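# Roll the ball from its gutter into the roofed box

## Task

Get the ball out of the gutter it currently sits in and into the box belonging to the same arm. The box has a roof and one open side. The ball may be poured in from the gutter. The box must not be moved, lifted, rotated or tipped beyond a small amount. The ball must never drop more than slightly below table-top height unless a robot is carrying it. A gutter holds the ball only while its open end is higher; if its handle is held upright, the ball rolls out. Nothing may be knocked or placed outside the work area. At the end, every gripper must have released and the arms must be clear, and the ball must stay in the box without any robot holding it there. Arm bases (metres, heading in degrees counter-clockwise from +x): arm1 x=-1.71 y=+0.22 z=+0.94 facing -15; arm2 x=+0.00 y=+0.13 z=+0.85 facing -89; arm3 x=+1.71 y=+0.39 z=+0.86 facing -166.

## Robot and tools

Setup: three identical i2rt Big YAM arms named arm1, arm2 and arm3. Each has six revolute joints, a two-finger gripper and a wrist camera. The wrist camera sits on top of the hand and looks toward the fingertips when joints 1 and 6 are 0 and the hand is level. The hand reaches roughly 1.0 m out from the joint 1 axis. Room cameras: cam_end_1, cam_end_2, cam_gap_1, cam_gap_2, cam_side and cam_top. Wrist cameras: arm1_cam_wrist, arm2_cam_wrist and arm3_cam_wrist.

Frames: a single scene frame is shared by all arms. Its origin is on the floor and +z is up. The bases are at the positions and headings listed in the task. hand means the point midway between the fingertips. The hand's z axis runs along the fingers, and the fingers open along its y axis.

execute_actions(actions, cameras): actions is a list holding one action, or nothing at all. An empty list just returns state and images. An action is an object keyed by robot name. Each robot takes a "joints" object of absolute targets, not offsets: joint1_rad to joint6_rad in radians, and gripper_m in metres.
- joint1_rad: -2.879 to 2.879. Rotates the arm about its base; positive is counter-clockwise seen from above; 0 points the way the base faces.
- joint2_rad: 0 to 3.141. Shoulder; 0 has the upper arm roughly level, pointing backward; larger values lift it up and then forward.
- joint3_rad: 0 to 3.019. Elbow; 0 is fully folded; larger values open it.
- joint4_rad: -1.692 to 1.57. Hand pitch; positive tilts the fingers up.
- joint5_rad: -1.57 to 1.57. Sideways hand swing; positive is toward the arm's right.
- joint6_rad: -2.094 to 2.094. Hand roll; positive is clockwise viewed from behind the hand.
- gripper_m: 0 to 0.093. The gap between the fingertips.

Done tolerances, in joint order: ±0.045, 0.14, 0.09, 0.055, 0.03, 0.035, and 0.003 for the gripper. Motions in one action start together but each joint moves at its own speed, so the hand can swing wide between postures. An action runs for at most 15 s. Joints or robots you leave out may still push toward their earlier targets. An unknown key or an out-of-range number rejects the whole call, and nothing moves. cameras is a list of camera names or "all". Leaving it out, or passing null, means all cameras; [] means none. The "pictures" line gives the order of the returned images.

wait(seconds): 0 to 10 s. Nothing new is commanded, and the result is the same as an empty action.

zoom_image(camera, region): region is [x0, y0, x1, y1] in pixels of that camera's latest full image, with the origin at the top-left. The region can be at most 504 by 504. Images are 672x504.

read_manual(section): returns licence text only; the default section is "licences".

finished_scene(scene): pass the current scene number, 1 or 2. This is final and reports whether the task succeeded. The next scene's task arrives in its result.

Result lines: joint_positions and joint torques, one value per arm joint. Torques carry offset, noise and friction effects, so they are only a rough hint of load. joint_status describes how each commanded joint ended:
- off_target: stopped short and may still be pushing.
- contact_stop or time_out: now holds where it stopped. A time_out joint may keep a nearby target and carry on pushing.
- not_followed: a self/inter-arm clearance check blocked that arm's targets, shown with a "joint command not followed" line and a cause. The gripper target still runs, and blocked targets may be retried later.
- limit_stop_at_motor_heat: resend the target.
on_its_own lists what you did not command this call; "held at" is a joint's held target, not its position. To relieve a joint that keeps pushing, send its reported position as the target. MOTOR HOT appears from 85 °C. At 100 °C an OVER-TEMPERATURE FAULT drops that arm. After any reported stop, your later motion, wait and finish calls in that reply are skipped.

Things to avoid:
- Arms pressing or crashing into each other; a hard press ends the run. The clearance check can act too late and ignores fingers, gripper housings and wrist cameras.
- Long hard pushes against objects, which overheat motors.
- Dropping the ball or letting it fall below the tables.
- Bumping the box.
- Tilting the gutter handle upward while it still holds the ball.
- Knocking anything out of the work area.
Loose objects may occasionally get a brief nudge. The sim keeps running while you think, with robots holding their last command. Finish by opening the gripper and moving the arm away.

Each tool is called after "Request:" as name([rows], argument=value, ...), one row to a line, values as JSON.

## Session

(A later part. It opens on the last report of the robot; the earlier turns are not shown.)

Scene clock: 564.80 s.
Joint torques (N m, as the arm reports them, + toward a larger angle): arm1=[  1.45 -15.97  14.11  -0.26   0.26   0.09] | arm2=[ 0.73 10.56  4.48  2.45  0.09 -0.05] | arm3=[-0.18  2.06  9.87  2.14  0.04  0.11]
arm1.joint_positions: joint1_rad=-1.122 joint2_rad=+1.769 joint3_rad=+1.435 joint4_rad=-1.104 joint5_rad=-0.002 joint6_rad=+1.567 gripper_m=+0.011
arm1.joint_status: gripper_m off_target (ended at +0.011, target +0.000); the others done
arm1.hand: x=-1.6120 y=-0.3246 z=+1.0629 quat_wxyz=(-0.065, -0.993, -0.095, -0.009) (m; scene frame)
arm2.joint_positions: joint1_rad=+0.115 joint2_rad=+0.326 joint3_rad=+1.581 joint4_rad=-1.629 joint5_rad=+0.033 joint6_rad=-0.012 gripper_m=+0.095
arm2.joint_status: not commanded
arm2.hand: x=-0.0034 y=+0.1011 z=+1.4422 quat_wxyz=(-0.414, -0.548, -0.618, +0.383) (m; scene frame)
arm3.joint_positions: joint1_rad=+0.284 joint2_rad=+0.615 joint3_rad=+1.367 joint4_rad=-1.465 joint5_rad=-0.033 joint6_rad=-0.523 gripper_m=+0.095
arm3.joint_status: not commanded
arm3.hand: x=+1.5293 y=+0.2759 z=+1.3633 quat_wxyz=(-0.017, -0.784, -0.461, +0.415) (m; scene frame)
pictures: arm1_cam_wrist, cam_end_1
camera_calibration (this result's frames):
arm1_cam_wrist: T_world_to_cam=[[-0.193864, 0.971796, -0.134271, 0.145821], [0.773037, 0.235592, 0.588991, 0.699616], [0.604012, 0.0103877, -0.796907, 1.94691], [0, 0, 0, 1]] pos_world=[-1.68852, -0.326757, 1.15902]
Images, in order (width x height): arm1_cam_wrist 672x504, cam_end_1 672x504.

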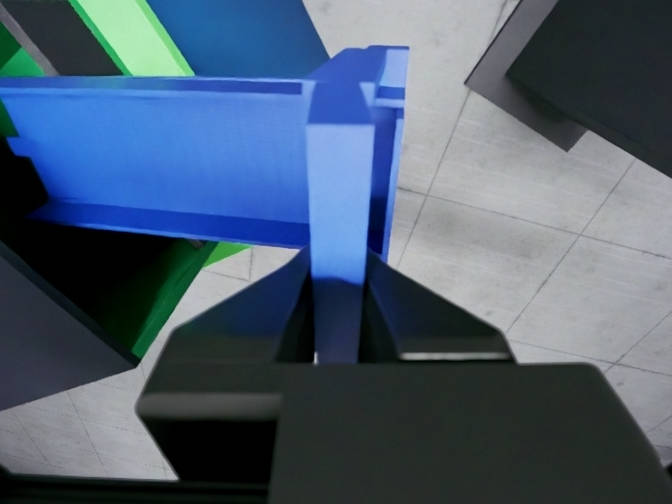

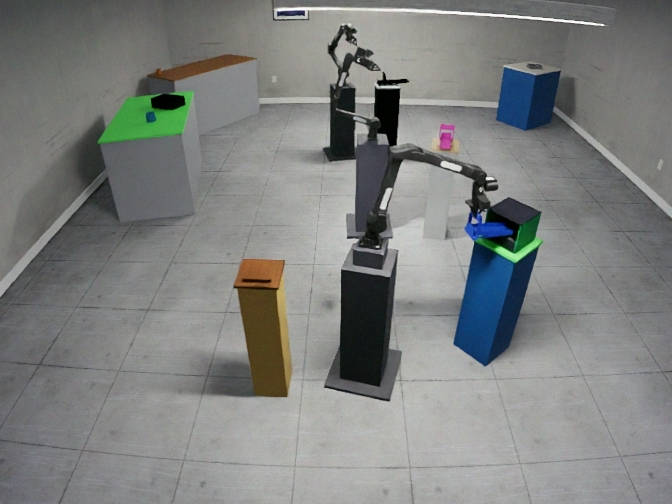

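Request:
execute_actions([
  {"arm1": {"joints": {"joint2_rad": 1.685, "joint3_rad": 1.33, "joint4_rad": -1.06, "gripper_m": 0.0}}},
], cameras=["cam_end_1"])

Request:
execute_actions([
  {"arm1": {"joints": {"joint2_rad": 1.605, "joint3_rad": 1.23, "joint4_rad": -1.035, "gripper_m": 0.0}}},
], cameras=["arm1_cam_wrist", "cam_end_1"])

Request:
zoom_image(camera="cam_end_1", region=[420, 180, 560, 280])

Scene clock: 580.00 s.
Joint torques (N m, as the arm reports them, + toward a larger angle): arm1=[  1.5  -14.99   8.26   1.04   0.26   0.08] | arm2=[ 0.93 10.12  4.41  2.38  0.07 -0.04] | arm3=[-0.58  1.81  9.72  1.97  0.03  0.1 ]
arm1.joint_positions: joint1_rad=-1.122 joint2_rad=+1.685 joint3_rad=+1.338 joint4_rad=-1.076 joint5_rad=-0.002 joint6_rad=+1.567 gripper_m=+0.011
arm1.joint_status: gripper_m off_target (ended at +0.011, target +0.000); the others done
arm1.hand: x=-1.6174 y=-0.2965 z=+1.0691 quat_wxyz=(-0.073, -0.993, -0.095, -0.010) (m; scene frame)
arm2.joint_positions: joint1_rad=+0.115 joint2_rad=+0.326 joint3_rad=+1.581 joint4_rad=-1.629 joint5_rad=+0.033 joint6_rad=-0.012 gripper_m=+0.095
arm2.joint_status: not commanded
arm2.hand: x=-0.0034 y=+0.1011 z=+1.4422 quat_wxyz=(-0.414, -0.548, -0.618, +0.383) (m; scene frame)
arm3.joint_positions: joint1_rad=+0.284 joint2_rad=+0.615 joint3_rad=+1.367 joint4_rad=-1.465 joint5_rad=-0.033 joint6_rad=-0.523 gripper_m=+0.095
arm3.joint_status: not commanded
arm3.hand: x=+1.5293 y=+0.2759 z=+1.3633 quat_wxyz=(-0.017, -0.784, -0.461, +0.415) (m; scene frame)
pictures: cam_end_1
Images, in order (width x height): cam_end_1 672x504.

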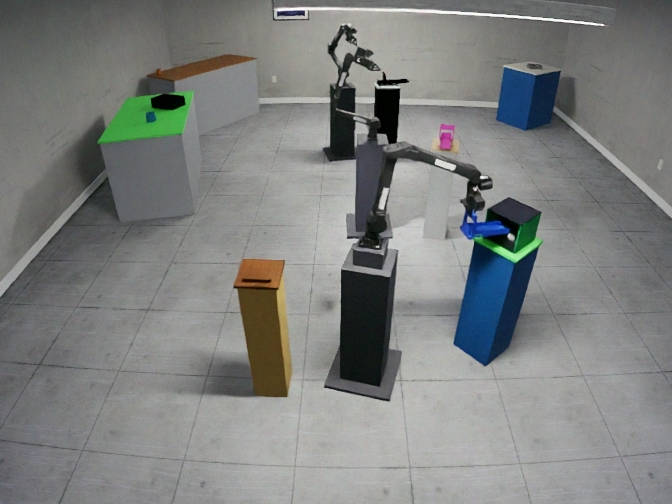

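Scene clock: 580.77 s.
Joint torques (N m, as the arm reports them, + toward a larger angle): arm1=[  1.5  -14.81   8.3    0.99   0.26   0.09] | arm2=[ 0.77 10.28  4.5   2.51  0.09 -0.06] | arm3=[-0.34  1.82  9.88  2.01  0.03  0.12]
arm1.joint_positions: joint1_rad=-1.122 joint2_rad=+1.620 joint3_rad=+1.236 joint4_rad=-1.051 joint5_rad=-0.002 joint6_rad=+1.567 gripper_m=+0.011
arm1.joint_status: gripper_m off_target (ended at +0.011, target +0.000); the others done
arm1.hand: x=-1.6233 y=-0.2651 z=+1.0621 quat_wxyz=(-0.067, -0.993, -0.095, -0.009) (m; scene frame)
arm2.joint_positions: joint1_rad=+0.115 joint2_rad=+0.326 joint3_rad=+1.581 joint4_rad=-1.629 joint5_rad=+0.033 joint6_rad=-0.012 gripper_m=+0.095
arm2.joint_status: not commanded
arm2.hand: x=-0.0034 y=+0.1011 z=+1.4422 quat_wxyz=(-0.414, -0.548, -0.618, +0.383) (m; scene frame)
arm3.joint_positions: joint1_rad=+0.284 joint2_rad=+0.615 joint3_rad=+1.367 joint4_rad=-1.465 joint5_rad=-0.033 joint6_rad=-0.523 gripper_m=+0.095
arm3.joint_status: not commanded
arm3.hand: x=+1.5293 y=+0.2759 z=+1.3633 quat_wxyz=(-0.017, -0.784, -0.461, +0.415) (m; scene frame)
pictures: arm1_cam_wrist, cam_end_1
camera_calibration (this result's frames):
arm1_cam_wrist: T_world_to_cam=[[-0.193788, 0.971442, -0.136916, 0.0885794], [0.772747, 0.237131, 0.588754, 0.694948], [0.604407, 0.00829174, -0.796632, 1.95223], [0, 0, 0, 1]] pos_world=[-1.6998, -0.267031, 1.15819]
Images, in order (width x height): arm1_cam_wrist 672x504, cam_end_1 672x504.

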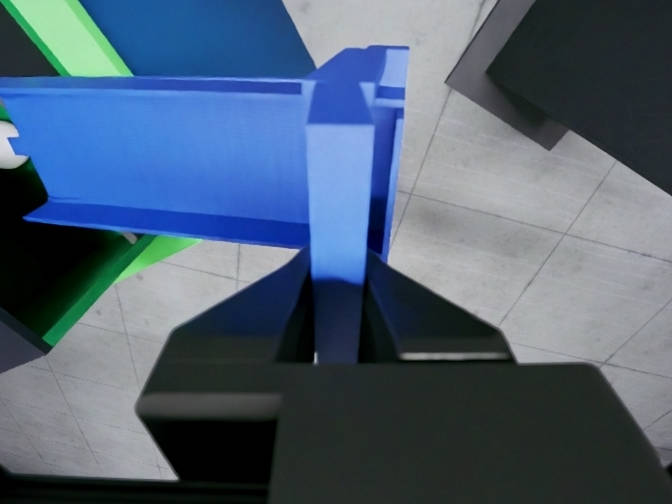

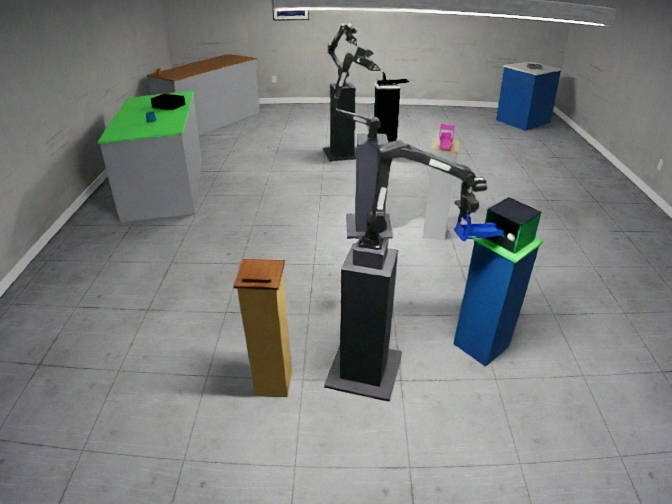

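Region (420, 180, 560, 280) of cam_end_1's 672x504 image, scaled by 3.600, with more detail than that image has; it fills the top 360 rows of this view, and the rest is white.

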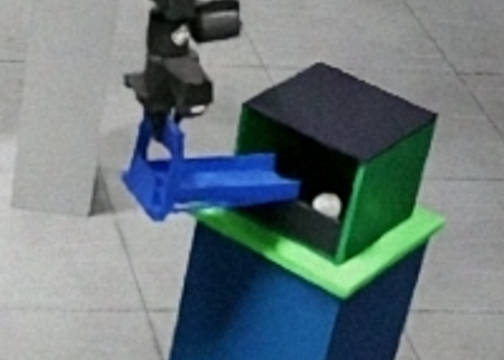

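Request:
execute_actions(actions=[])

Scene clock: 593.30 s.
Joint torques (N m, as the arm reports them, + toward a larger angle): arm1=[  1.54 -14.92   8.26   1.07   0.26   0.09] | arm2=[ 1.14 10.18  4.54  2.45  0.08 -0.03] | arm3=[-0.49  2.01  9.71  2.15  0.02  0.11]
arm1.joint_positions: joint1_rad=-1.122 joint2_rad=+1.620 joint3_rad=+1.236 joint4_rad=-1.051 joint5_rad=-0.002 joint6_rad=+1.567 gripper_m=+0.011
arm1.joint_status: gripper_m off_target (ended at +0.011, target +0.000); the others done
arm1.hand: x=-1.6233 y=-0.2651 z=+1.0621 quat_wxyz=(-0.067, -0.993, -0.095, -0.009) (m; scene frame)
arm2.joint_positions: joint1_rad=+0.115 joint2_rad=+0.326 joint3_rad=+1.581 joint4_rad=-1.629 joint5_rad=+0.033 joint6_rad=-0.012 gripper_m=+0.095
arm2.joint_status: not commanded
arm2.hand: x=-0.0034 y=+0.1011 z=+1.4422 quat_wxyz=(-0.414, -0.548, -0.618, +0.383) (m; scene frame)
arm3.joint_positions: joint1_rad=+0.284 joint2_rad=+0.615 joint3_rad=+1.367 joint4_rad=-1.465 joint5_rad=-0.033 joint6_rad=-0.523 gripper_m=+0.095
arm3.joint_status: not commanded
arm3.hand: x=+1.5293 y=+0.2759 z=+1.3633 quat_wxyz=(-0.017, -0.784, -0.461, +0.415) (m; scene frame)
pictures: arm1_cam_wrist, arm2_cam_wrist, arm3_cam_wrist, cam_end_1, cam_end_2, cam_gap_1, cam_gap_2, cam_side, cam_top
camera_calibration (this result's frames):
arm1_cam_wrist: T_world_to_cam=[[-0.193788, 0.971442, -0.136916, 0.0885794], [0.772747, 0.237131, 0.588754, 0.694948], [0.604407, 0.00829174, -0.796632, 1.95223], [0, 0, 0, 1]] pos_world=[-1.6998, -0.267031, 1.15819]
Images, in order (width x height): arm1_cam_wrist 672x504, arm2_cam_wrist 672x504, arm3_cam_wrist 672x504, cam_end_1 672x504, cam_end_2 672x504, cam_gap_1 672x504, cam_gap_2 672x504, cam_side 672x504, cam_top 672x504.

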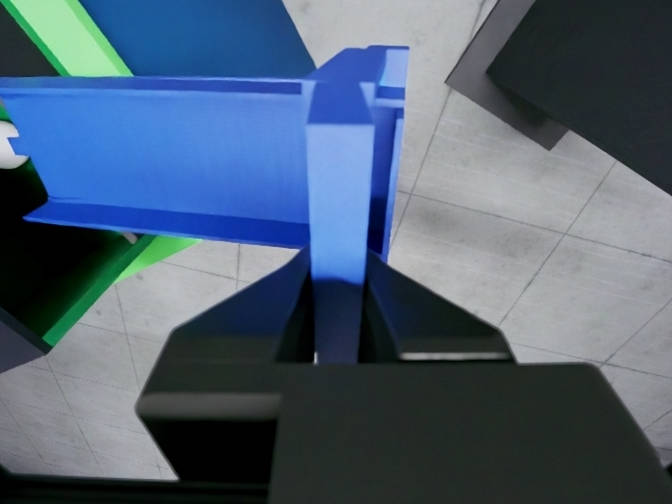

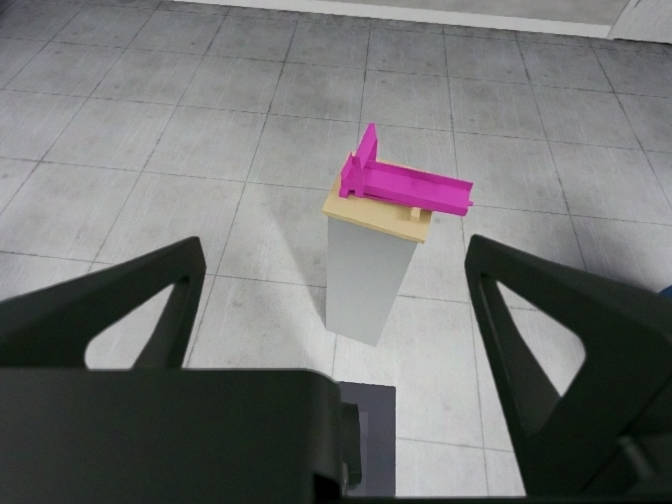

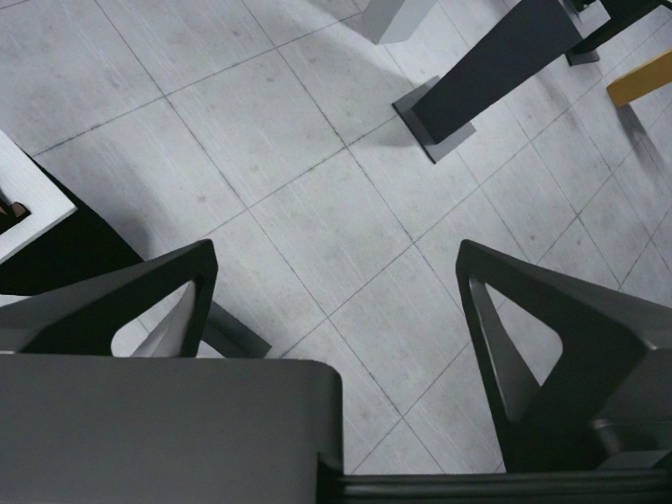

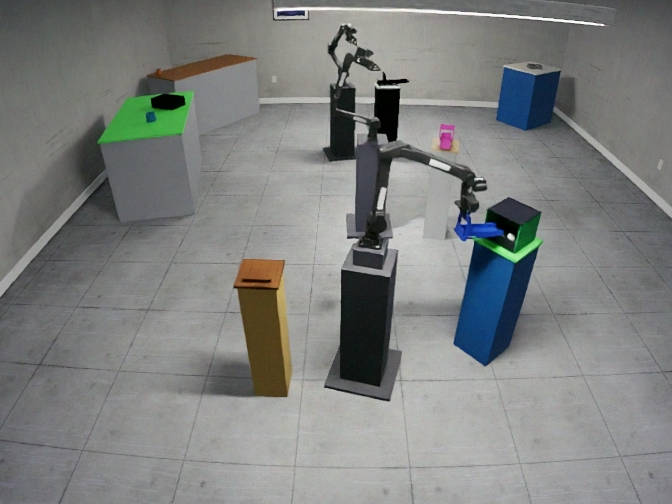

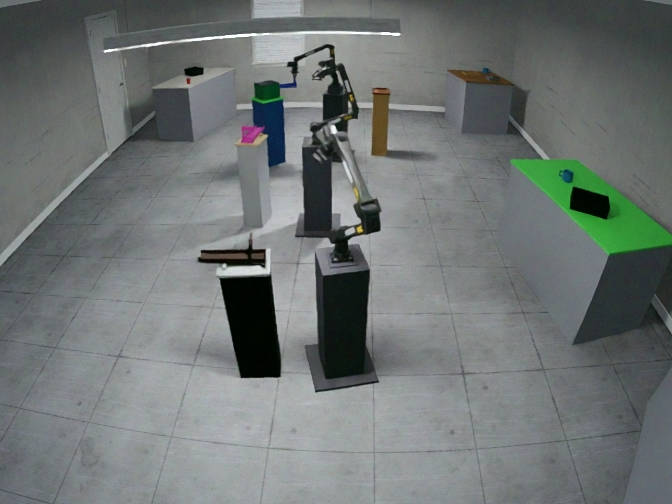

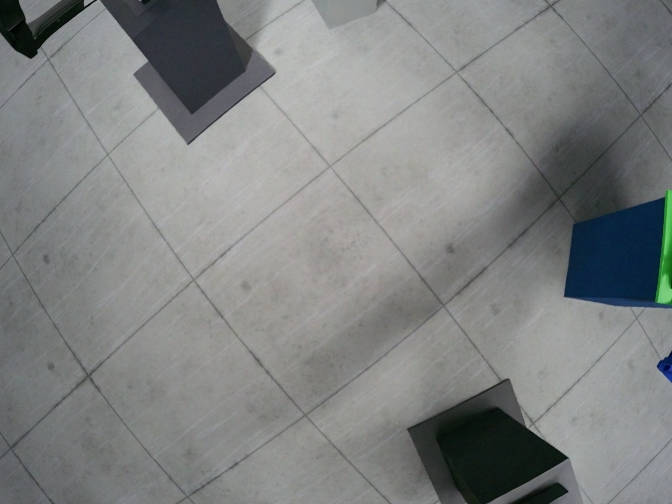

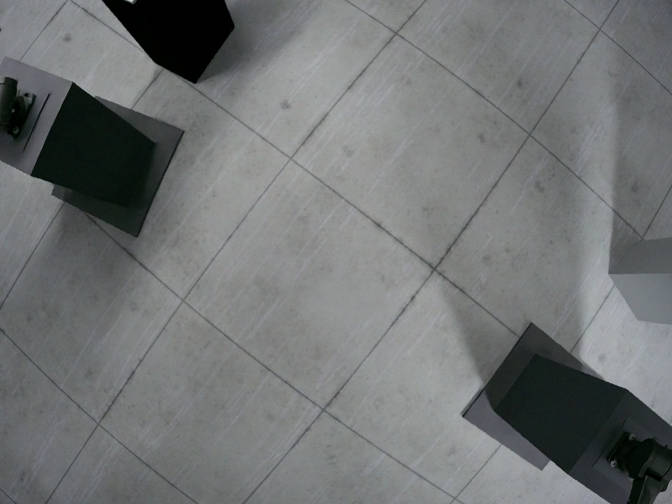

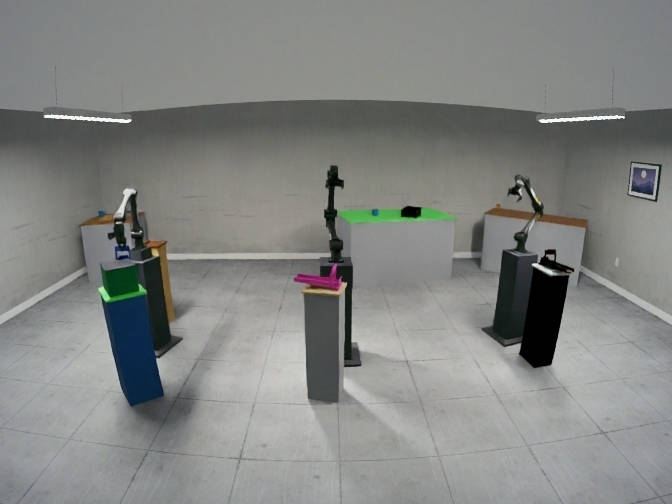

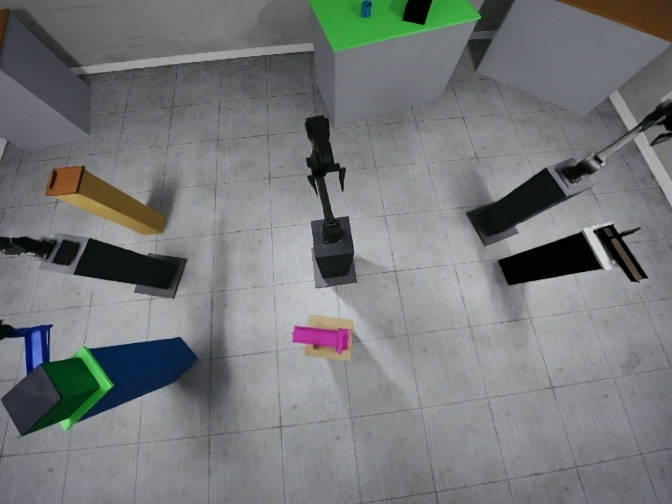

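Request:
execute_actions([
  {"arm1": {"joints": {"joint2_rad": 1.425, "joint3_rad": 0.99, "joint4_rad": -0.94}}},
], cameras=["arm1_cam_wrist", "cam_end_1"])

Request:
zoom_image(camera="cam_end_1", region=[380, 120, 600, 290])

Scene clock: 598.27 s.
Joint torques (N m, as the arm reports them, + toward a larger angle): arm1=[  1.48 -10.05   8.09   1.43   0.26   0.08] | arm2=[ 0.32 10.6   4.53  2.53  0.07 -0.07] | arm3=[-0.84  2.15  9.78  2.07  0.02  0.12]
arm1.joint_positions: joint1_rad=-1.122 joint2_rad=+1.422 joint3_rad=+0.997 joint4_rad=-0.962 joint5_rad=-0.002 joint6_rad=+1.567 gripper_m=+0.011
arm1.joint_status: all done
arm1.hand: x=-1.6363 y=-0.1962 z=+1.0593 quat_wxyz=(-0.091, -0.991, -0.095, -0.011) (m; scene frame)
arm2.joint_positions: joint1_rad=+0.115 joint2_rad=+0.326 joint3_rad=+1.581 joint4_rad=-1.629 joint5_rad=+0.033 joint6_rad=-0.012 gripper_m=+0.095
arm2.joint_status: not commanded
arm2.hand: x=-0.0034 y=+0.1011 z=+1.4422 quat_wxyz=(-0.414, -0.548, -0.618, +0.383) (m; scene frame)
arm3.joint_positions: joint1_rad=+0.284 joint2_rad=+0.615 joint3_rad=+1.367 joint4_rad=-1.465 joint5_rad=-0.033 joint6_rad=-0.523 gripper_m=+0.095
arm3.joint_status: not commanded
arm3.hand: x=+1.5293 y=+0.2759 z=+1.3633 quat_wxyz=(-0.017, -0.784, -0.461, +0.415) (m; scene frame)
pictures: arm1_cam_wrist, cam_end_1
camera_calibration (this result's frames):
arm1_cam_wrist: T_world_to_cam=[[-0.1922, 0.963885, -0.18435, 0.0701195], [0.767555, 0.264702, 0.583773, 0.692509], [0.611488, -0.0292979, -0.790711, 1.95522], [0, 0, 0, 1]] pos_world=[-1.71365, -0.193612, 1.15467]
Images, in order (width x height): arm1_cam_wrist 672x504, cam_end_1 672x504.

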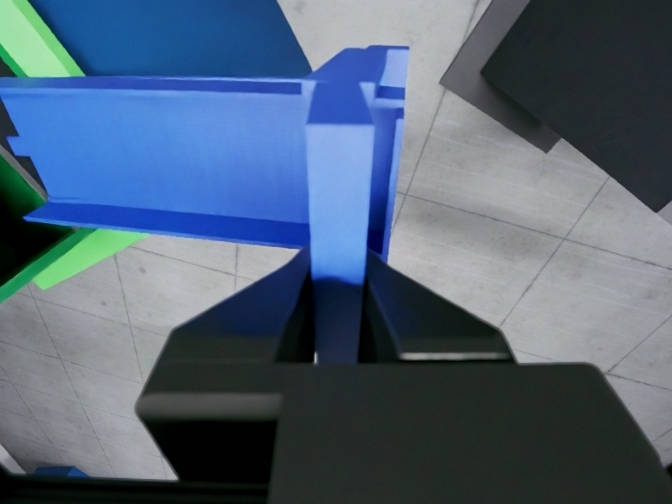

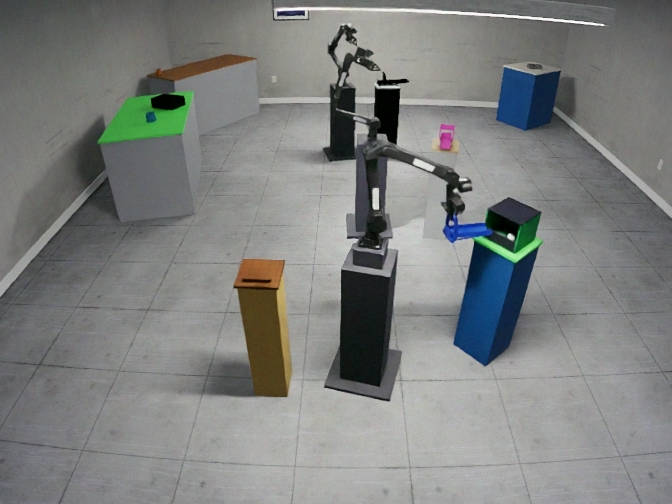

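Region (380, 120, 600, 290) of cam_end_1's 672x504 image, scaled by 2.291, with more detail than that image has; it fills the top 389 rows of this view, and the rest is white.

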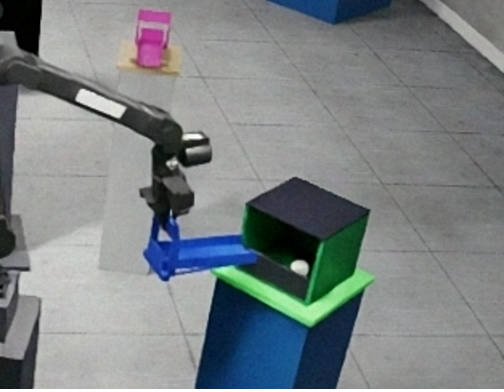

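Request:
execute_actions([
  {"arm1": {"joints": {"joint2_rad": 1.22, "joint3_rad": 0.97, "joint4_rad": -1.09}}},
], cameras=["cam_end_1"])

Request:
zoom_image(camera="cam_end_1", region=[380, 120, 600, 290])

Scene clock: 606.87 s.
Joint torques (N m, as the arm reports them, + toward a larger angle): arm1=[ 1.51 -7.85  9.28 -0.03  0.26  0.08] | arm2=[ 0.58 10.09  4.44  2.48  0.07 -0.03] | arm3=[0.23 1.92 9.88 2.   0.03 0.13]
arm1.joint_positions: joint1_rad=-1.122 joint2_rad=+1.211 joint3_rad=+0.971 joint4_rad=-1.077 joint5_rad=-0.002 joint6_rad=+1.567 gripper_m=+0.011
arm1.joint_status: all done
arm1.hand: x=-1.6441 y=-0.1561 z=+1.1234 quat_wxyz=(-0.125, -0.988, -0.094, -0.014) (m; scene frame)
arm2.joint_positions: joint1_rad=+0.115 joint2_rad=+0.326 joint3_rad=+1.581 joint4_rad=-1.629 joint5_rad=+0.033 joint6_rad=-0.012 gripper_m=+0.095
arm2.joint_status: not commanded
arm2.hand: x=-0.0034 y=+0.1011 z=+1.4422 quat_wxyz=(-0.414, -0.548, -0.618, +0.383) (m; scene frame)
arm3.joint_positions: joint1_rad=+0.284 joint2_rad=+0.615 joint3_rad=+1.367 joint4_rad=-1.465 joint5_rad=-0.033 joint6_rad=-0.523 gripper_m=+0.095
arm3.joint_status: not commanded
arm3.hand: x=+1.5293 y=+0.2759 z=+1.3633 quat_wxyz=(-0.017, -0.784, -0.461, +0.415) (m; scene frame)
pictures: cam_end_1
Images, in order (width x height): cam_end_1 672x504.

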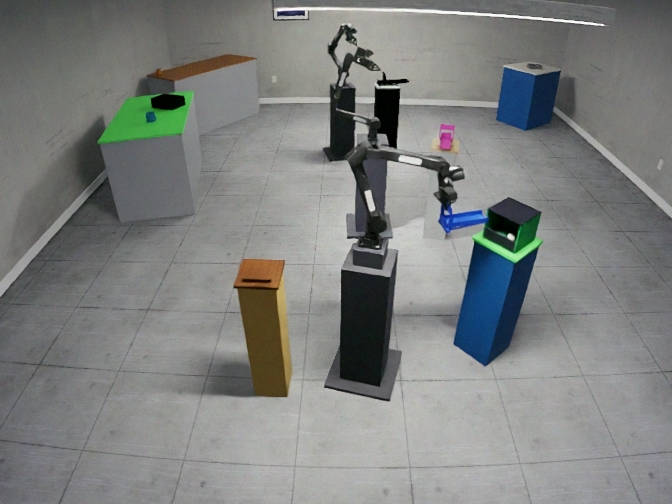

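Region (380, 120, 600, 290) of cam_end_1's 672x504 image, scaled by 2.291, with more detail than that image has; it fills the top 389 rows of this view, and the rest is white.

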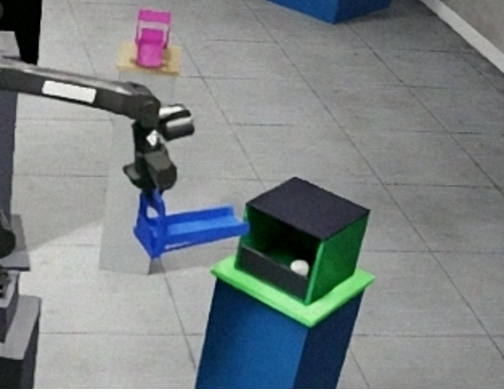

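Request:
execute_actions([
  {"arm1": {"joints": {"joint2_rad": 1.0, "joint3_rad": 1.05, "joint4_rad": -1.3}}},
], cameras=["cam_end_1"])

Request:
execute_actions([
  {"arm1": {"joints": {"joint1_rad": 1.85, "joint5_rad": -0.227, "joint6_rad": 0.06}}},
], cameras=["cam_end_1"])

Scene clock: 618.63 s.
Joint torques (N m, as the arm reports them, + toward a larger angle): arm1=[ 1.5  -4.99 14.13  0.05  0.25  0.07] | arm2=[ 0.53 10.25  4.44  2.42  0.06 -0.06] | arm3=[-0.6   2.54  9.8   2.04  0.04  0.11]
arm1.joint_positions: joint1_rad=-1.122 joint2_rad=+0.994 joint3_rad=+0.995 joint4_rad=-1.288 joint5_rad=-0.002 joint6_rad=+1.567 gripper_m=+0.011
arm1.joint_status: all done
arm1.hand: x=-1.6557 y=-0.0957 z=+1.1928 quat_wxyz=(-0.140, -0.985, -0.094, -0.016) (m; scene frame)
arm2.joint_positions: joint1_rad=+0.115 joint2_rad=+0.326 joint3_rad=+1.581 joint4_rad=-1.629 joint5_rad=+0.033 joint6_rad=-0.012 gripper_m=+0.095
arm2.joint_status: not commanded
arm2.hand: x=-0.0034 y=+0.1011 z=+1.4422 quat_wxyz=(-0.414, -0.548, -0.618, +0.383) (m; scene frame)
arm3.joint_positions: joint1_rad=+0.284 joint2_rad=+0.615 joint3_rad=+1.367 joint4_rad=-1.465 joint5_rad=-0.033 joint6_rad=-0.523 gripper_m=+0.095
arm3.joint_status: not commanded
arm3.hand: x=+1.5293 y=+0.2759 z=+1.3633 quat_wxyz=(-0.017, -0.784, -0.461, +0.415) (m; scene frame)
pictures: cam_end_1
Images, in order (width x height): cam_end_1 672x504.

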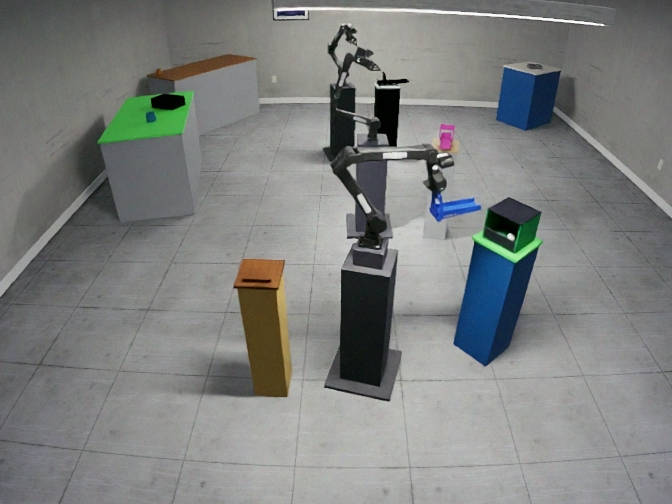

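Scene clock: 621.10 s.
Joint torques (N m, as the arm reports them, + toward a larger angle): arm1=[ 0.7  -5.62 14.15  0.14 -0.12 -0.03] | arm2=[ 0.68 10.28  4.56  2.47  0.09 -0.04] | arm3=[-0.57  2.26  9.79  2.02  0.03  0.11]
arm1.joint_positions: joint1_rad=+1.847 joint2_rad=+0.999 joint3_rad=+0.995 joint4_rad=-1.288 joint5_rad=-0.226 joint6_rad=+0.066 gripper_m=+0.011
arm1.joint_status: all done
arm1.hand: x=-1.7583 y=+0.5439 z=+1.1962 quat_wxyz=(-0.013, +0.689, -0.703, -0.177) (m; scene frame)
arm2.joint_positions: joint1_rad=+0.115 joint2_rad=+0.326 joint3_rad=+1.581 joint4_rad=-1.629 joint5_rad=+0.033 joint6_rad=-0.012 gripper_m=+0.095
arm2.joint_status: not commanded
arm2.hand: x=-0.0034 y=+0.1011 z=+1.4422 quat_wxyz=(-0.414, -0.548, -0.618, +0.383) (m; scene frame)
arm3.joint_positions: joint1_rad=+0.284 joint2_rad=+0.615 joint3_rad=+1.367 joint4_rad=-1.465 joint5_rad=-0.033 joint6_rad=-0.523 gripper_m=+0.095
arm3.joint_status: not commanded
arm3.hand: x=+1.5293 y=+0.2759 z=+1.3633 quat_wxyz=(-0.017, -0.784, -0.461, +0.415) (m; scene frame)
pictures: cam_end_1
Images, in order (width x height): cam_end_1 672x504.

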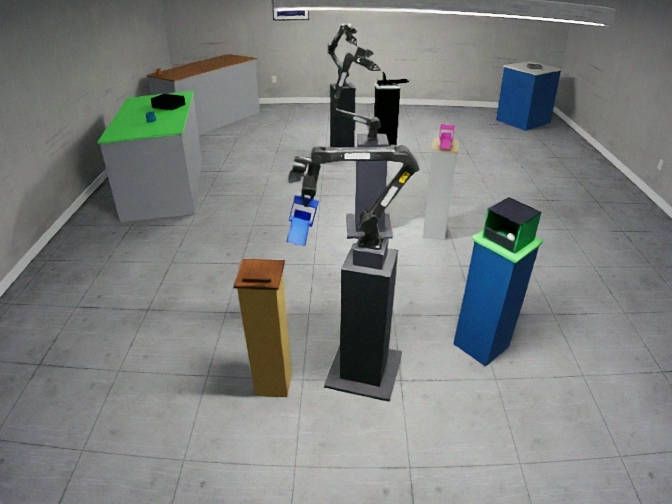

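Request:
execute_actions([
  {"arm1": {"joints": {"joint2_rad": 1.4, "joint3_rad": 1.51, "joint4_rad": -1.5}}},
], cameras=[])

Request:
execute_actions([
  {"arm1": {"joints": {"joint2_rad": 1.87, "joint4_rad": -1.135}}},
], cameras=["cam_end_1", "arm1_cam_wrist"])

Request:
zoom_image(camera="cam_end_1", region=[170, 150, 390, 320])

Scene clock: 633.37 s.
Joint torques (N m, as the arm reports them, + toward a larger angle): arm1=[  0.81 -11.7   14.92  -0.37  -0.12  -0.01] | arm2=[ 0.6  10.51  4.49  2.57  0.08 -0.06] | arm3=[-0.23  2.03  9.81  2.04  0.04  0.12]
arm1.joint_positions: joint1_rad=+1.847 joint2_rad=+1.404 joint3_rad=+1.443 joint4_rad=-1.483 joint5_rad=-0.226 joint6_rad=+0.065 gripper_m=+0.011
arm1.joint_status: all done
arm1.hand: x=-1.7601 y=+0.6595 z=+1.2347 quat_wxyz=(+0.038, +0.689, -0.714, -0.122) (m; scene frame)
arm2.joint_positions: joint1_rad=+0.115 joint2_rad=+0.326 joint3_rad=+1.581 joint4_rad=-1.629 joint5_rad=+0.033 joint6_rad=-0.012 gripper_m=+0.095
arm2.joint_status: not commanded
arm2.hand: x=-0.0034 y=+0.1011 z=+1.4422 quat_wxyz=(-0.414, -0.548, -0.618, +0.383) (m; scene frame)
arm3.joint_positions: joint1_rad=+0.284 joint2_rad=+0.615 joint3_rad=+1.367 joint4_rad=-1.465 joint5_rad=-0.033 joint6_rad=-0.523 gripper_m=+0.095
arm3.joint_status: not commanded
arm3.hand: x=+1.5293 y=+0.2759 z=+1.3633 quat_wxyz=(-0.017, -0.784, -0.461, +0.415) (m; scene frame)
pictures: none
No camera images: the call's "cameras" was empty. Leave "cameras" out to get every camera's image.

Scene clock: 634.77 s.
Joint torques (N m, as the arm reports them, + toward a larger angle): arm1=[  0.81 -18.16  11.37   0.86  -0.15  -0.01] | arm2=[ 0.68 10.43  4.52  2.41  0.08 -0.06] | arm3=[-0.51  1.71  9.74  2.06  0.05  0.11]
arm1.joint_positions: joint1_rad=+1.847 joint2_rad=+1.884 joint3_rad=+1.473 joint4_rad=-1.150 joint5_rad=-0.225 joint6_rad=+0.064 gripper_m=+0.011
arm1.joint_status: all done
arm1.hand: x=-1.7611 y=+0.7773 z=+1.0201 quat_wxyz=(+0.078, +0.686, -0.720, -0.079) (m; scene frame)
arm2.joint_positions: joint1_rad=+0.115 joint2_rad=+0.326 joint3_rad=+1.581 joint4_rad=-1.629 joint5_rad=+0.033 joint6_rad=-0.012 gripper_m=+0.095
arm2.joint_status: not commanded
arm2.hand: x=-0.0034 y=+0.1011 z=+1.4422 quat_wxyz=(-0.414, -0.548, -0.618, +0.383) (m; scene frame)
arm3.joint_positions: joint1_rad=+0.284 joint2_rad=+0.615 joint3_rad=+1.367 joint4_rad=-1.465 joint5_rad=-0.033 joint6_rad=-0.523 gripper_m=+0.095
arm3.joint_status: not commanded
arm3.hand: x=+1.5293 y=+0.2759 z=+1.3633 quat_wxyz=(-0.017, -0.784, -0.461, +0.415) (m; scene frame)
pictures: arm1_cam_wrist, cam_end_1
camera_calibration (this result's frames):
arm1_cam_wrist: T_world_to_cam=[[0.974052, -0.0409582, -0.222586, 1.97445], [0.0978562, -0.810588, 0.577383, 0.21642], [-0.204074, -0.584183, -0.785547, 1.01881], [0, 0, 0, 1]] pos_world=[-1.73649, 0.851468, 1.11485]
Images, in order (width x height): arm1_cam_wrist 672x504, cam_end_1 672x504.

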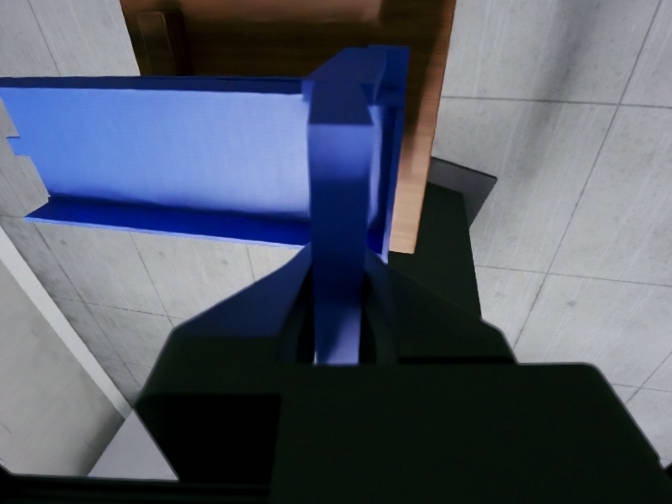

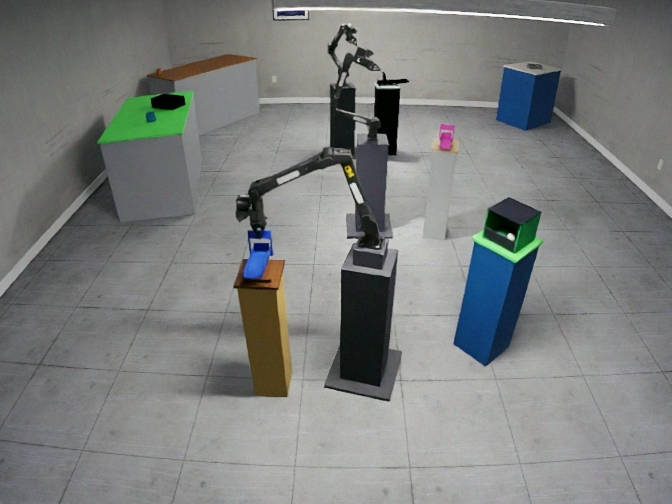

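Region (170, 150, 390, 320) of cam_end_1's 672x504 image, scaled by 2.291, with more detail than that image has; it fills the top 389 rows of this view, and the rest is white.

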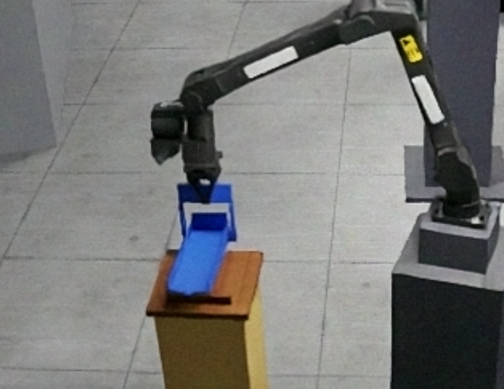

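Request:
execute_actions([
  {"arm1": {"joints": {"joint2_rad": 1.915, "joint3_rad": 1.408, "joint4_rad": -1.005}}},
], cameras=["cam_end_1"])

Request:
zoom_image(camera="cam_end_1", region=[170, 150, 390, 320])

Scene clock: 640.80 s.
Joint torques (N m, as the arm reports them, + toward a larger angle): arm1=[  0.78 -16.52   7.71   1.02  -0.15   0.  ] | arm2=[ 0.79  9.98  4.49  2.55  0.05 -0.04] | arm3=[-0.33  1.69  9.78  2.07  0.05  0.13]
arm1.joint_positions: joint1_rad=+1.847 joint2_rad=+1.906 joint3_rad=+1.415 joint4_rad=-1.022 joint5_rad=-0.225 joint6_rad=+0.064 gripper_m=+0.011
arm1.joint_status: all done
arm1.hand: x=-1.7610 y=+0.7830 z=+0.9890 quat_wxyz=(+0.061, +0.687, -0.717, -0.097) (m; scene frame)
arm2.joint_positions: joint1_rad=+0.115 joint2_rad=+0.326 joint3_rad=+1.581 joint4_rad=-1.629 joint5_rad=+0.033 joint6_rad=-0.012 gripper_m=+0.095
arm2.joint_status: not commanded
arm2.hand: x=-0.0034 y=+0.1011 z=+1.4422 quat_wxyz=(-0.414, -0.548, -0.618, +0.383) (m; scene frame)
arm3.joint_positions: joint1_rad=+0.284 joint2_rad=+0.615 joint3_rad=+1.367 joint4_rad=-1.465 joint5_rad=-0.033 joint6_rad=-0.523 gripper_m=+0.095
arm3.joint_status: not commanded
arm3.hand: x=+1.5293 y=+0.2759 z=+1.3633 quat_wxyz=(-0.017, -0.784, -0.461, +0.415) (m; scene frame)
pictures: cam_end_1
Images, in order (width x height): cam_end_1 672x504.

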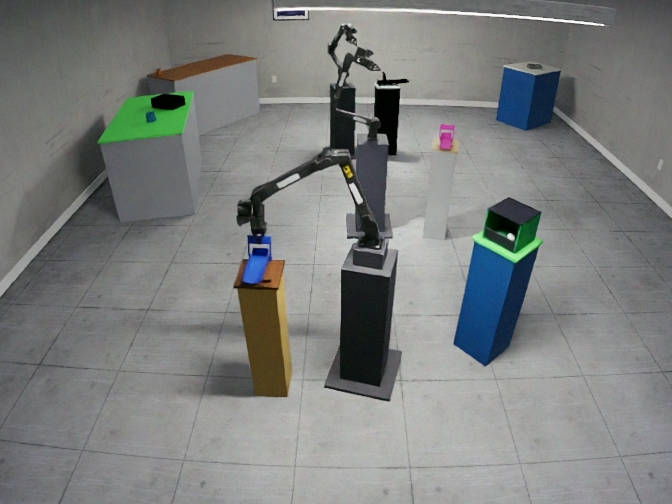

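Region (170, 150, 390, 320) of cam_end_1's 672x504 image, scaled by 2.291, with more detail than that image has; it fills the top 389 rows of this view, and the rest is white.

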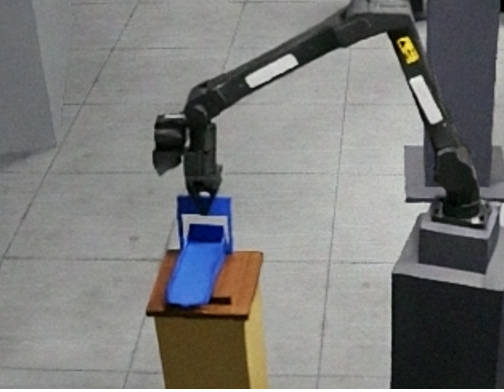

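Request:
execute_actions([
  {"arm1": {"joints": {"joint2_rad": 1.94}}},
], cameras=["cam_end_1"])

Request:
zoom_image(camera="cam_end_1", region=[170, 150, 390, 320])

Scene clock: 645.17 s.
Joint torques (N m, as the arm reports them, + toward a larger angle): arm1=[  0.81 -16.1    7.57   0.98  -0.15  -0.01] | arm2=[ 0.62 10.27  4.5   2.47  0.04 -0.04] | arm3=[-0.19  1.94  9.8   2.01  0.05  0.1 ]
arm1.joint_positions: joint1_rad=+1.847 joint2_rad=+1.925 joint3_rad=+1.415 joint4_rad=-1.022 joint5_rad=-0.225 joint6_rad=+0.064 gripper_m=+0.011
arm1.joint_status: all done
arm1.hand: x=-1.7610 y=+0.7813 z=+0.9789 quat_wxyz=(+0.068, +0.687, -0.718, -0.090) (m; scene frame)
arm2.joint_positions: joint1_rad=+0.115 joint2_rad=+0.326 joint3_rad=+1.581 joint4_rad=-1.629 joint5_rad=+0.033 joint6_rad=-0.012 gripper_m=+0.095
arm2.joint_status: not commanded
arm2.hand: x=-0.0034 y=+0.1011 z=+1.4422 quat_wxyz=(-0.414, -0.548, -0.618, +0.383) (m; scene frame)
arm3.joint_positions: joint1_rad=+0.284 joint2_rad=+0.615 joint3_rad=+1.367 joint4_rad=-1.465 joint5_rad=-0.033 joint6_rad=-0.523 gripper_m=+0.095
arm3.joint_status: not commanded
arm3.hand: x=+1.5293 y=+0.2759 z=+1.3633 quat_wxyz=(-0.017, -0.784, -0.461, +0.415) (m; scene frame)
pictures: cam_end_1
Images, in order (width x height): cam_end_1 672x504.

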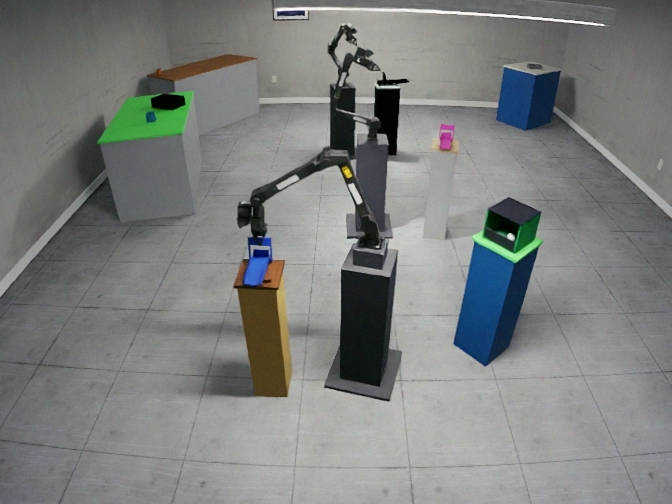

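Region (170, 150, 390, 320) of cam_end_1's 672x504 image, scaled by 2.291, with more detail than that image has; it fills the top 389 rows of this view, and the rest is white.

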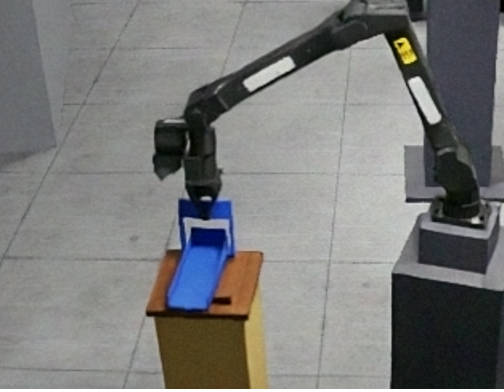

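Request:
execute_actions([
  {"arm1": {"joints": {"joint2_rad": 1.955}}},
], cameras=[])

Scene clock: 648.83 s.
Joint torques (N m, as the arm reports them, + toward a larger angle): arm1=[  0.87 -16.09   7.53   0.98  -0.16  -0.01] | arm2=[ 1.21 10.12  4.43  2.59  0.09 -0.04] | arm3=[-0.07  2.04  9.75  1.99  0.04  0.08]
arm1.joint_positions: joint1_rad=+1.847 joint2_rad=+1.936 joint3_rad=+1.415 joint4_rad=-1.022 joint5_rad=-0.225 joint6_rad=+0.064 gripper_m=+0.011
arm1.joint_status: all done
arm1.hand: x=-1.7609 y=+0.7802 z=+0.9730 quat_wxyz=(+0.071, +0.686, -0.719, -0.086) (m; scene frame)
arm2.joint_positions: joint1_rad=+0.115 joint2_rad=+0.326 joint3_rad=+1.581 joint4_rad=-1.629 joint5_rad=+0.033 joint6_rad=-0.012 gripper_m=+0.095
arm2.joint_status: not commanded
arm2.hand: x=-0.0034 y=+0.1011 z=+1.4422 quat_wxyz=(-0.414, -0.548, -0.618, +0.383) (m; scene frame)
arm3.joint_positions: joint1_rad=+0.284 joint2_rad=+0.615 joint3_rad=+1.367 joint4_rad=-1.465 joint5_rad=-0.033 joint6_rad=-0.523 gripper_m=+0.095
arm3.joint_status: not commanded
arm3.hand: x=+1.5293 y=+0.2759 z=+1.3633 quat_wxyz=(-0.017, -0.784, -0.461, +0.415) (m; scene frame)
pictures: none
No camera images: the call's "cameras" was empty. Leave "cameras" out to get every camera's image.

Request:
execute_actions([
  {"arm1": {"joints": {"joint2_rad": 1.936, "gripper_m": 0.09}}},
], cameras=["cam_end_1"])

Request:
execute_actions([
  {"arm1": {"joints": {"joint2_rad": 1.80, "joint3_rad": 1.65, "joint4_rad": -1.35}}},
], cameras=["cam_end_1"])

Request:
zoom_image(camera="cam_end_1", region=[170, 130, 600, 320])

Scene clock: 654.07 s.
Joint torques (N m, as the arm reports them, + toward a larger angle): arm1=[  0.56 -17.4    7.51   0.98  -0.15   0.  ] | arm2=[ 0.81 10.58  4.45  2.46  0.06 -0.04] | arm3=[-0.45  2.34  9.8   2.01  0.03  0.09]
arm1.joint_positions: joint1_rad=+1.847 joint2_rad=+1.936 joint3_rad=+1.415 joint4_rad=-1.022 joint5_rad=-0.225 joint6_rad=+0.064 gripper_m=+0.090
arm1.joint_status: all done
arm1.hand: x=-1.7609 y=+0.7802 z=+0.9730 quat_wxyz=(+0.071, +0.686, -0.719, -0.086) (m; scene frame)
arm2.joint_positions: joint1_rad=+0.115 joint2_rad=+0.326 joint3_rad=+1.581 joint4_rad=-1.629 joint5_rad=+0.033 joint6_rad=-0.012 gripper_m=+0.095
arm2.joint_status: not commanded
arm2.hand: x=-0.0034 y=+0.1011 z=+1.4422 quat_wxyz=(-0.414, -0.548, -0.618, +0.383) (m; scene frame)
arm3.joint_positions: joint1_rad=+0.284 joint2_rad=+0.615 joint3_rad=+1.367 joint4_rad=-1.465 joint5_rad=-0.033 joint6_rad=-0.523 gripper_m=+0.095
arm3.joint_status: not commanded
arm3.hand: x=+1.5293 y=+0.2759 z=+1.3633 quat_wxyz=(-0.017, -0.784, -0.461, +0.415) (m; scene frame)
pictures: cam_end_1
Images, in order (width x height): cam_end_1 672x504.

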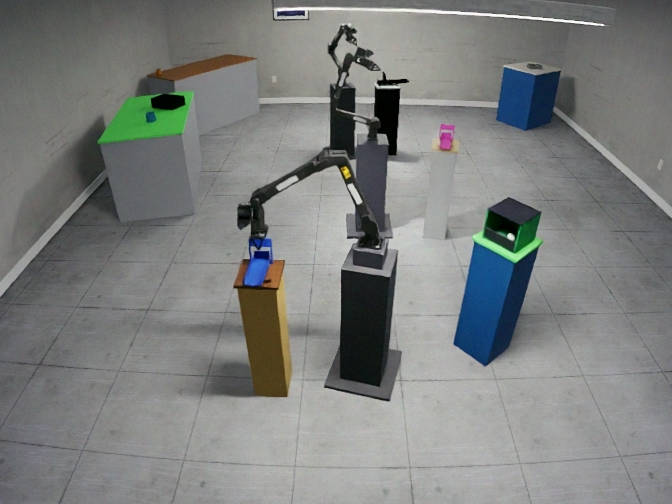

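Scene clock: 655.30 s.
Joint torques (N m, as the arm reports them, + toward a larger angle): arm1=[  0.83 -15.2   11.14  -0.4   -0.15   0.  ] | arm2=[ 0.93  9.88  4.53  2.55  0.07 -0.04] | arm3=[-0.37  2.07  9.75  2.06  0.02  0.12]
arm1.joint_positions: joint1_rad=+1.847 joint2_rad=+1.776 joint3_rad=+1.627 joint4_rad=-1.334 joint5_rad=-0.225 joint6_rad=+0.064 gripper_m=+0.090
arm1.joint_status: all done
arm1.hand: x=-1.7615 y=+0.7859 z=+1.1346 quat_wxyz=(+0.051, +0.688, -0.716, -0.108) (m; scene frame)
arm2.joint_positions: joint1_rad=+0.115 joint2_rad=+0.326 joint3_rad=+1.581 joint4_rad=-1.629 joint5_rad=+0.033 joint6_rad=-0.012 gripper_m=+0.095
arm2.joint_status: not commanded
arm2.hand: x=-0.0034 y=+0.1011 z=+1.4422 quat_wxyz=(-0.414, -0.548, -0.618, +0.383) (m; scene frame)
arm3.joint_positions: joint1_rad=+0.284 joint2_rad=+0.615 joint3_rad=+1.367 joint4_rad=-1.465 joint5_rad=-0.033 joint6_rad=-0.523 gripper_m=+0.095
arm3.joint_status: not commanded
arm3.hand: x=+1.5293 y=+0.2759 z=+1.3633 quat_wxyz=(-0.017, -0.784, -0.461, +0.415) (m; scene frame)
pictures: cam_end_1
Images, in order (width x height): cam_end_1 672x504.

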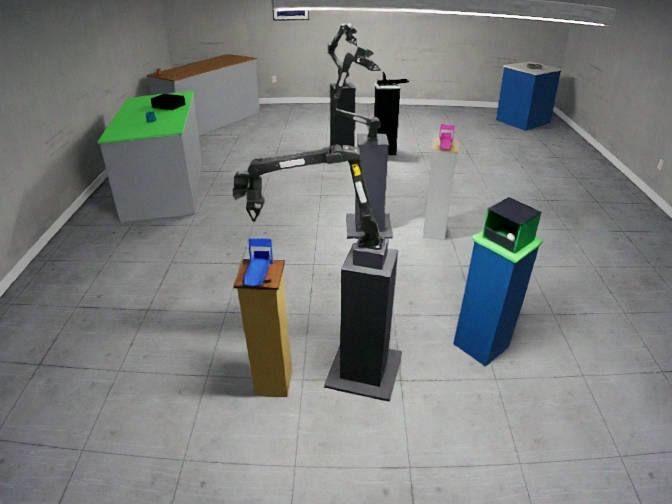

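Region (170, 130, 600, 320) of cam_end_1's 672x504 image, scaled by 1.172, with more detail than that image has; it fills the top 223 rows of this view, and the rest is white.

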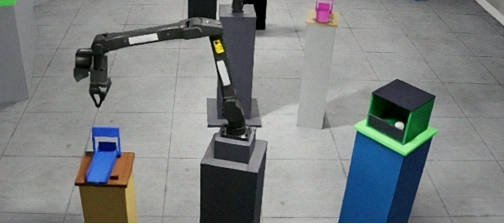

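The ball is in the box, the gutter is back on its stand, and arm1 is clear.

Request:
finished_scene(scene=1)

The scene is finished: the task was done.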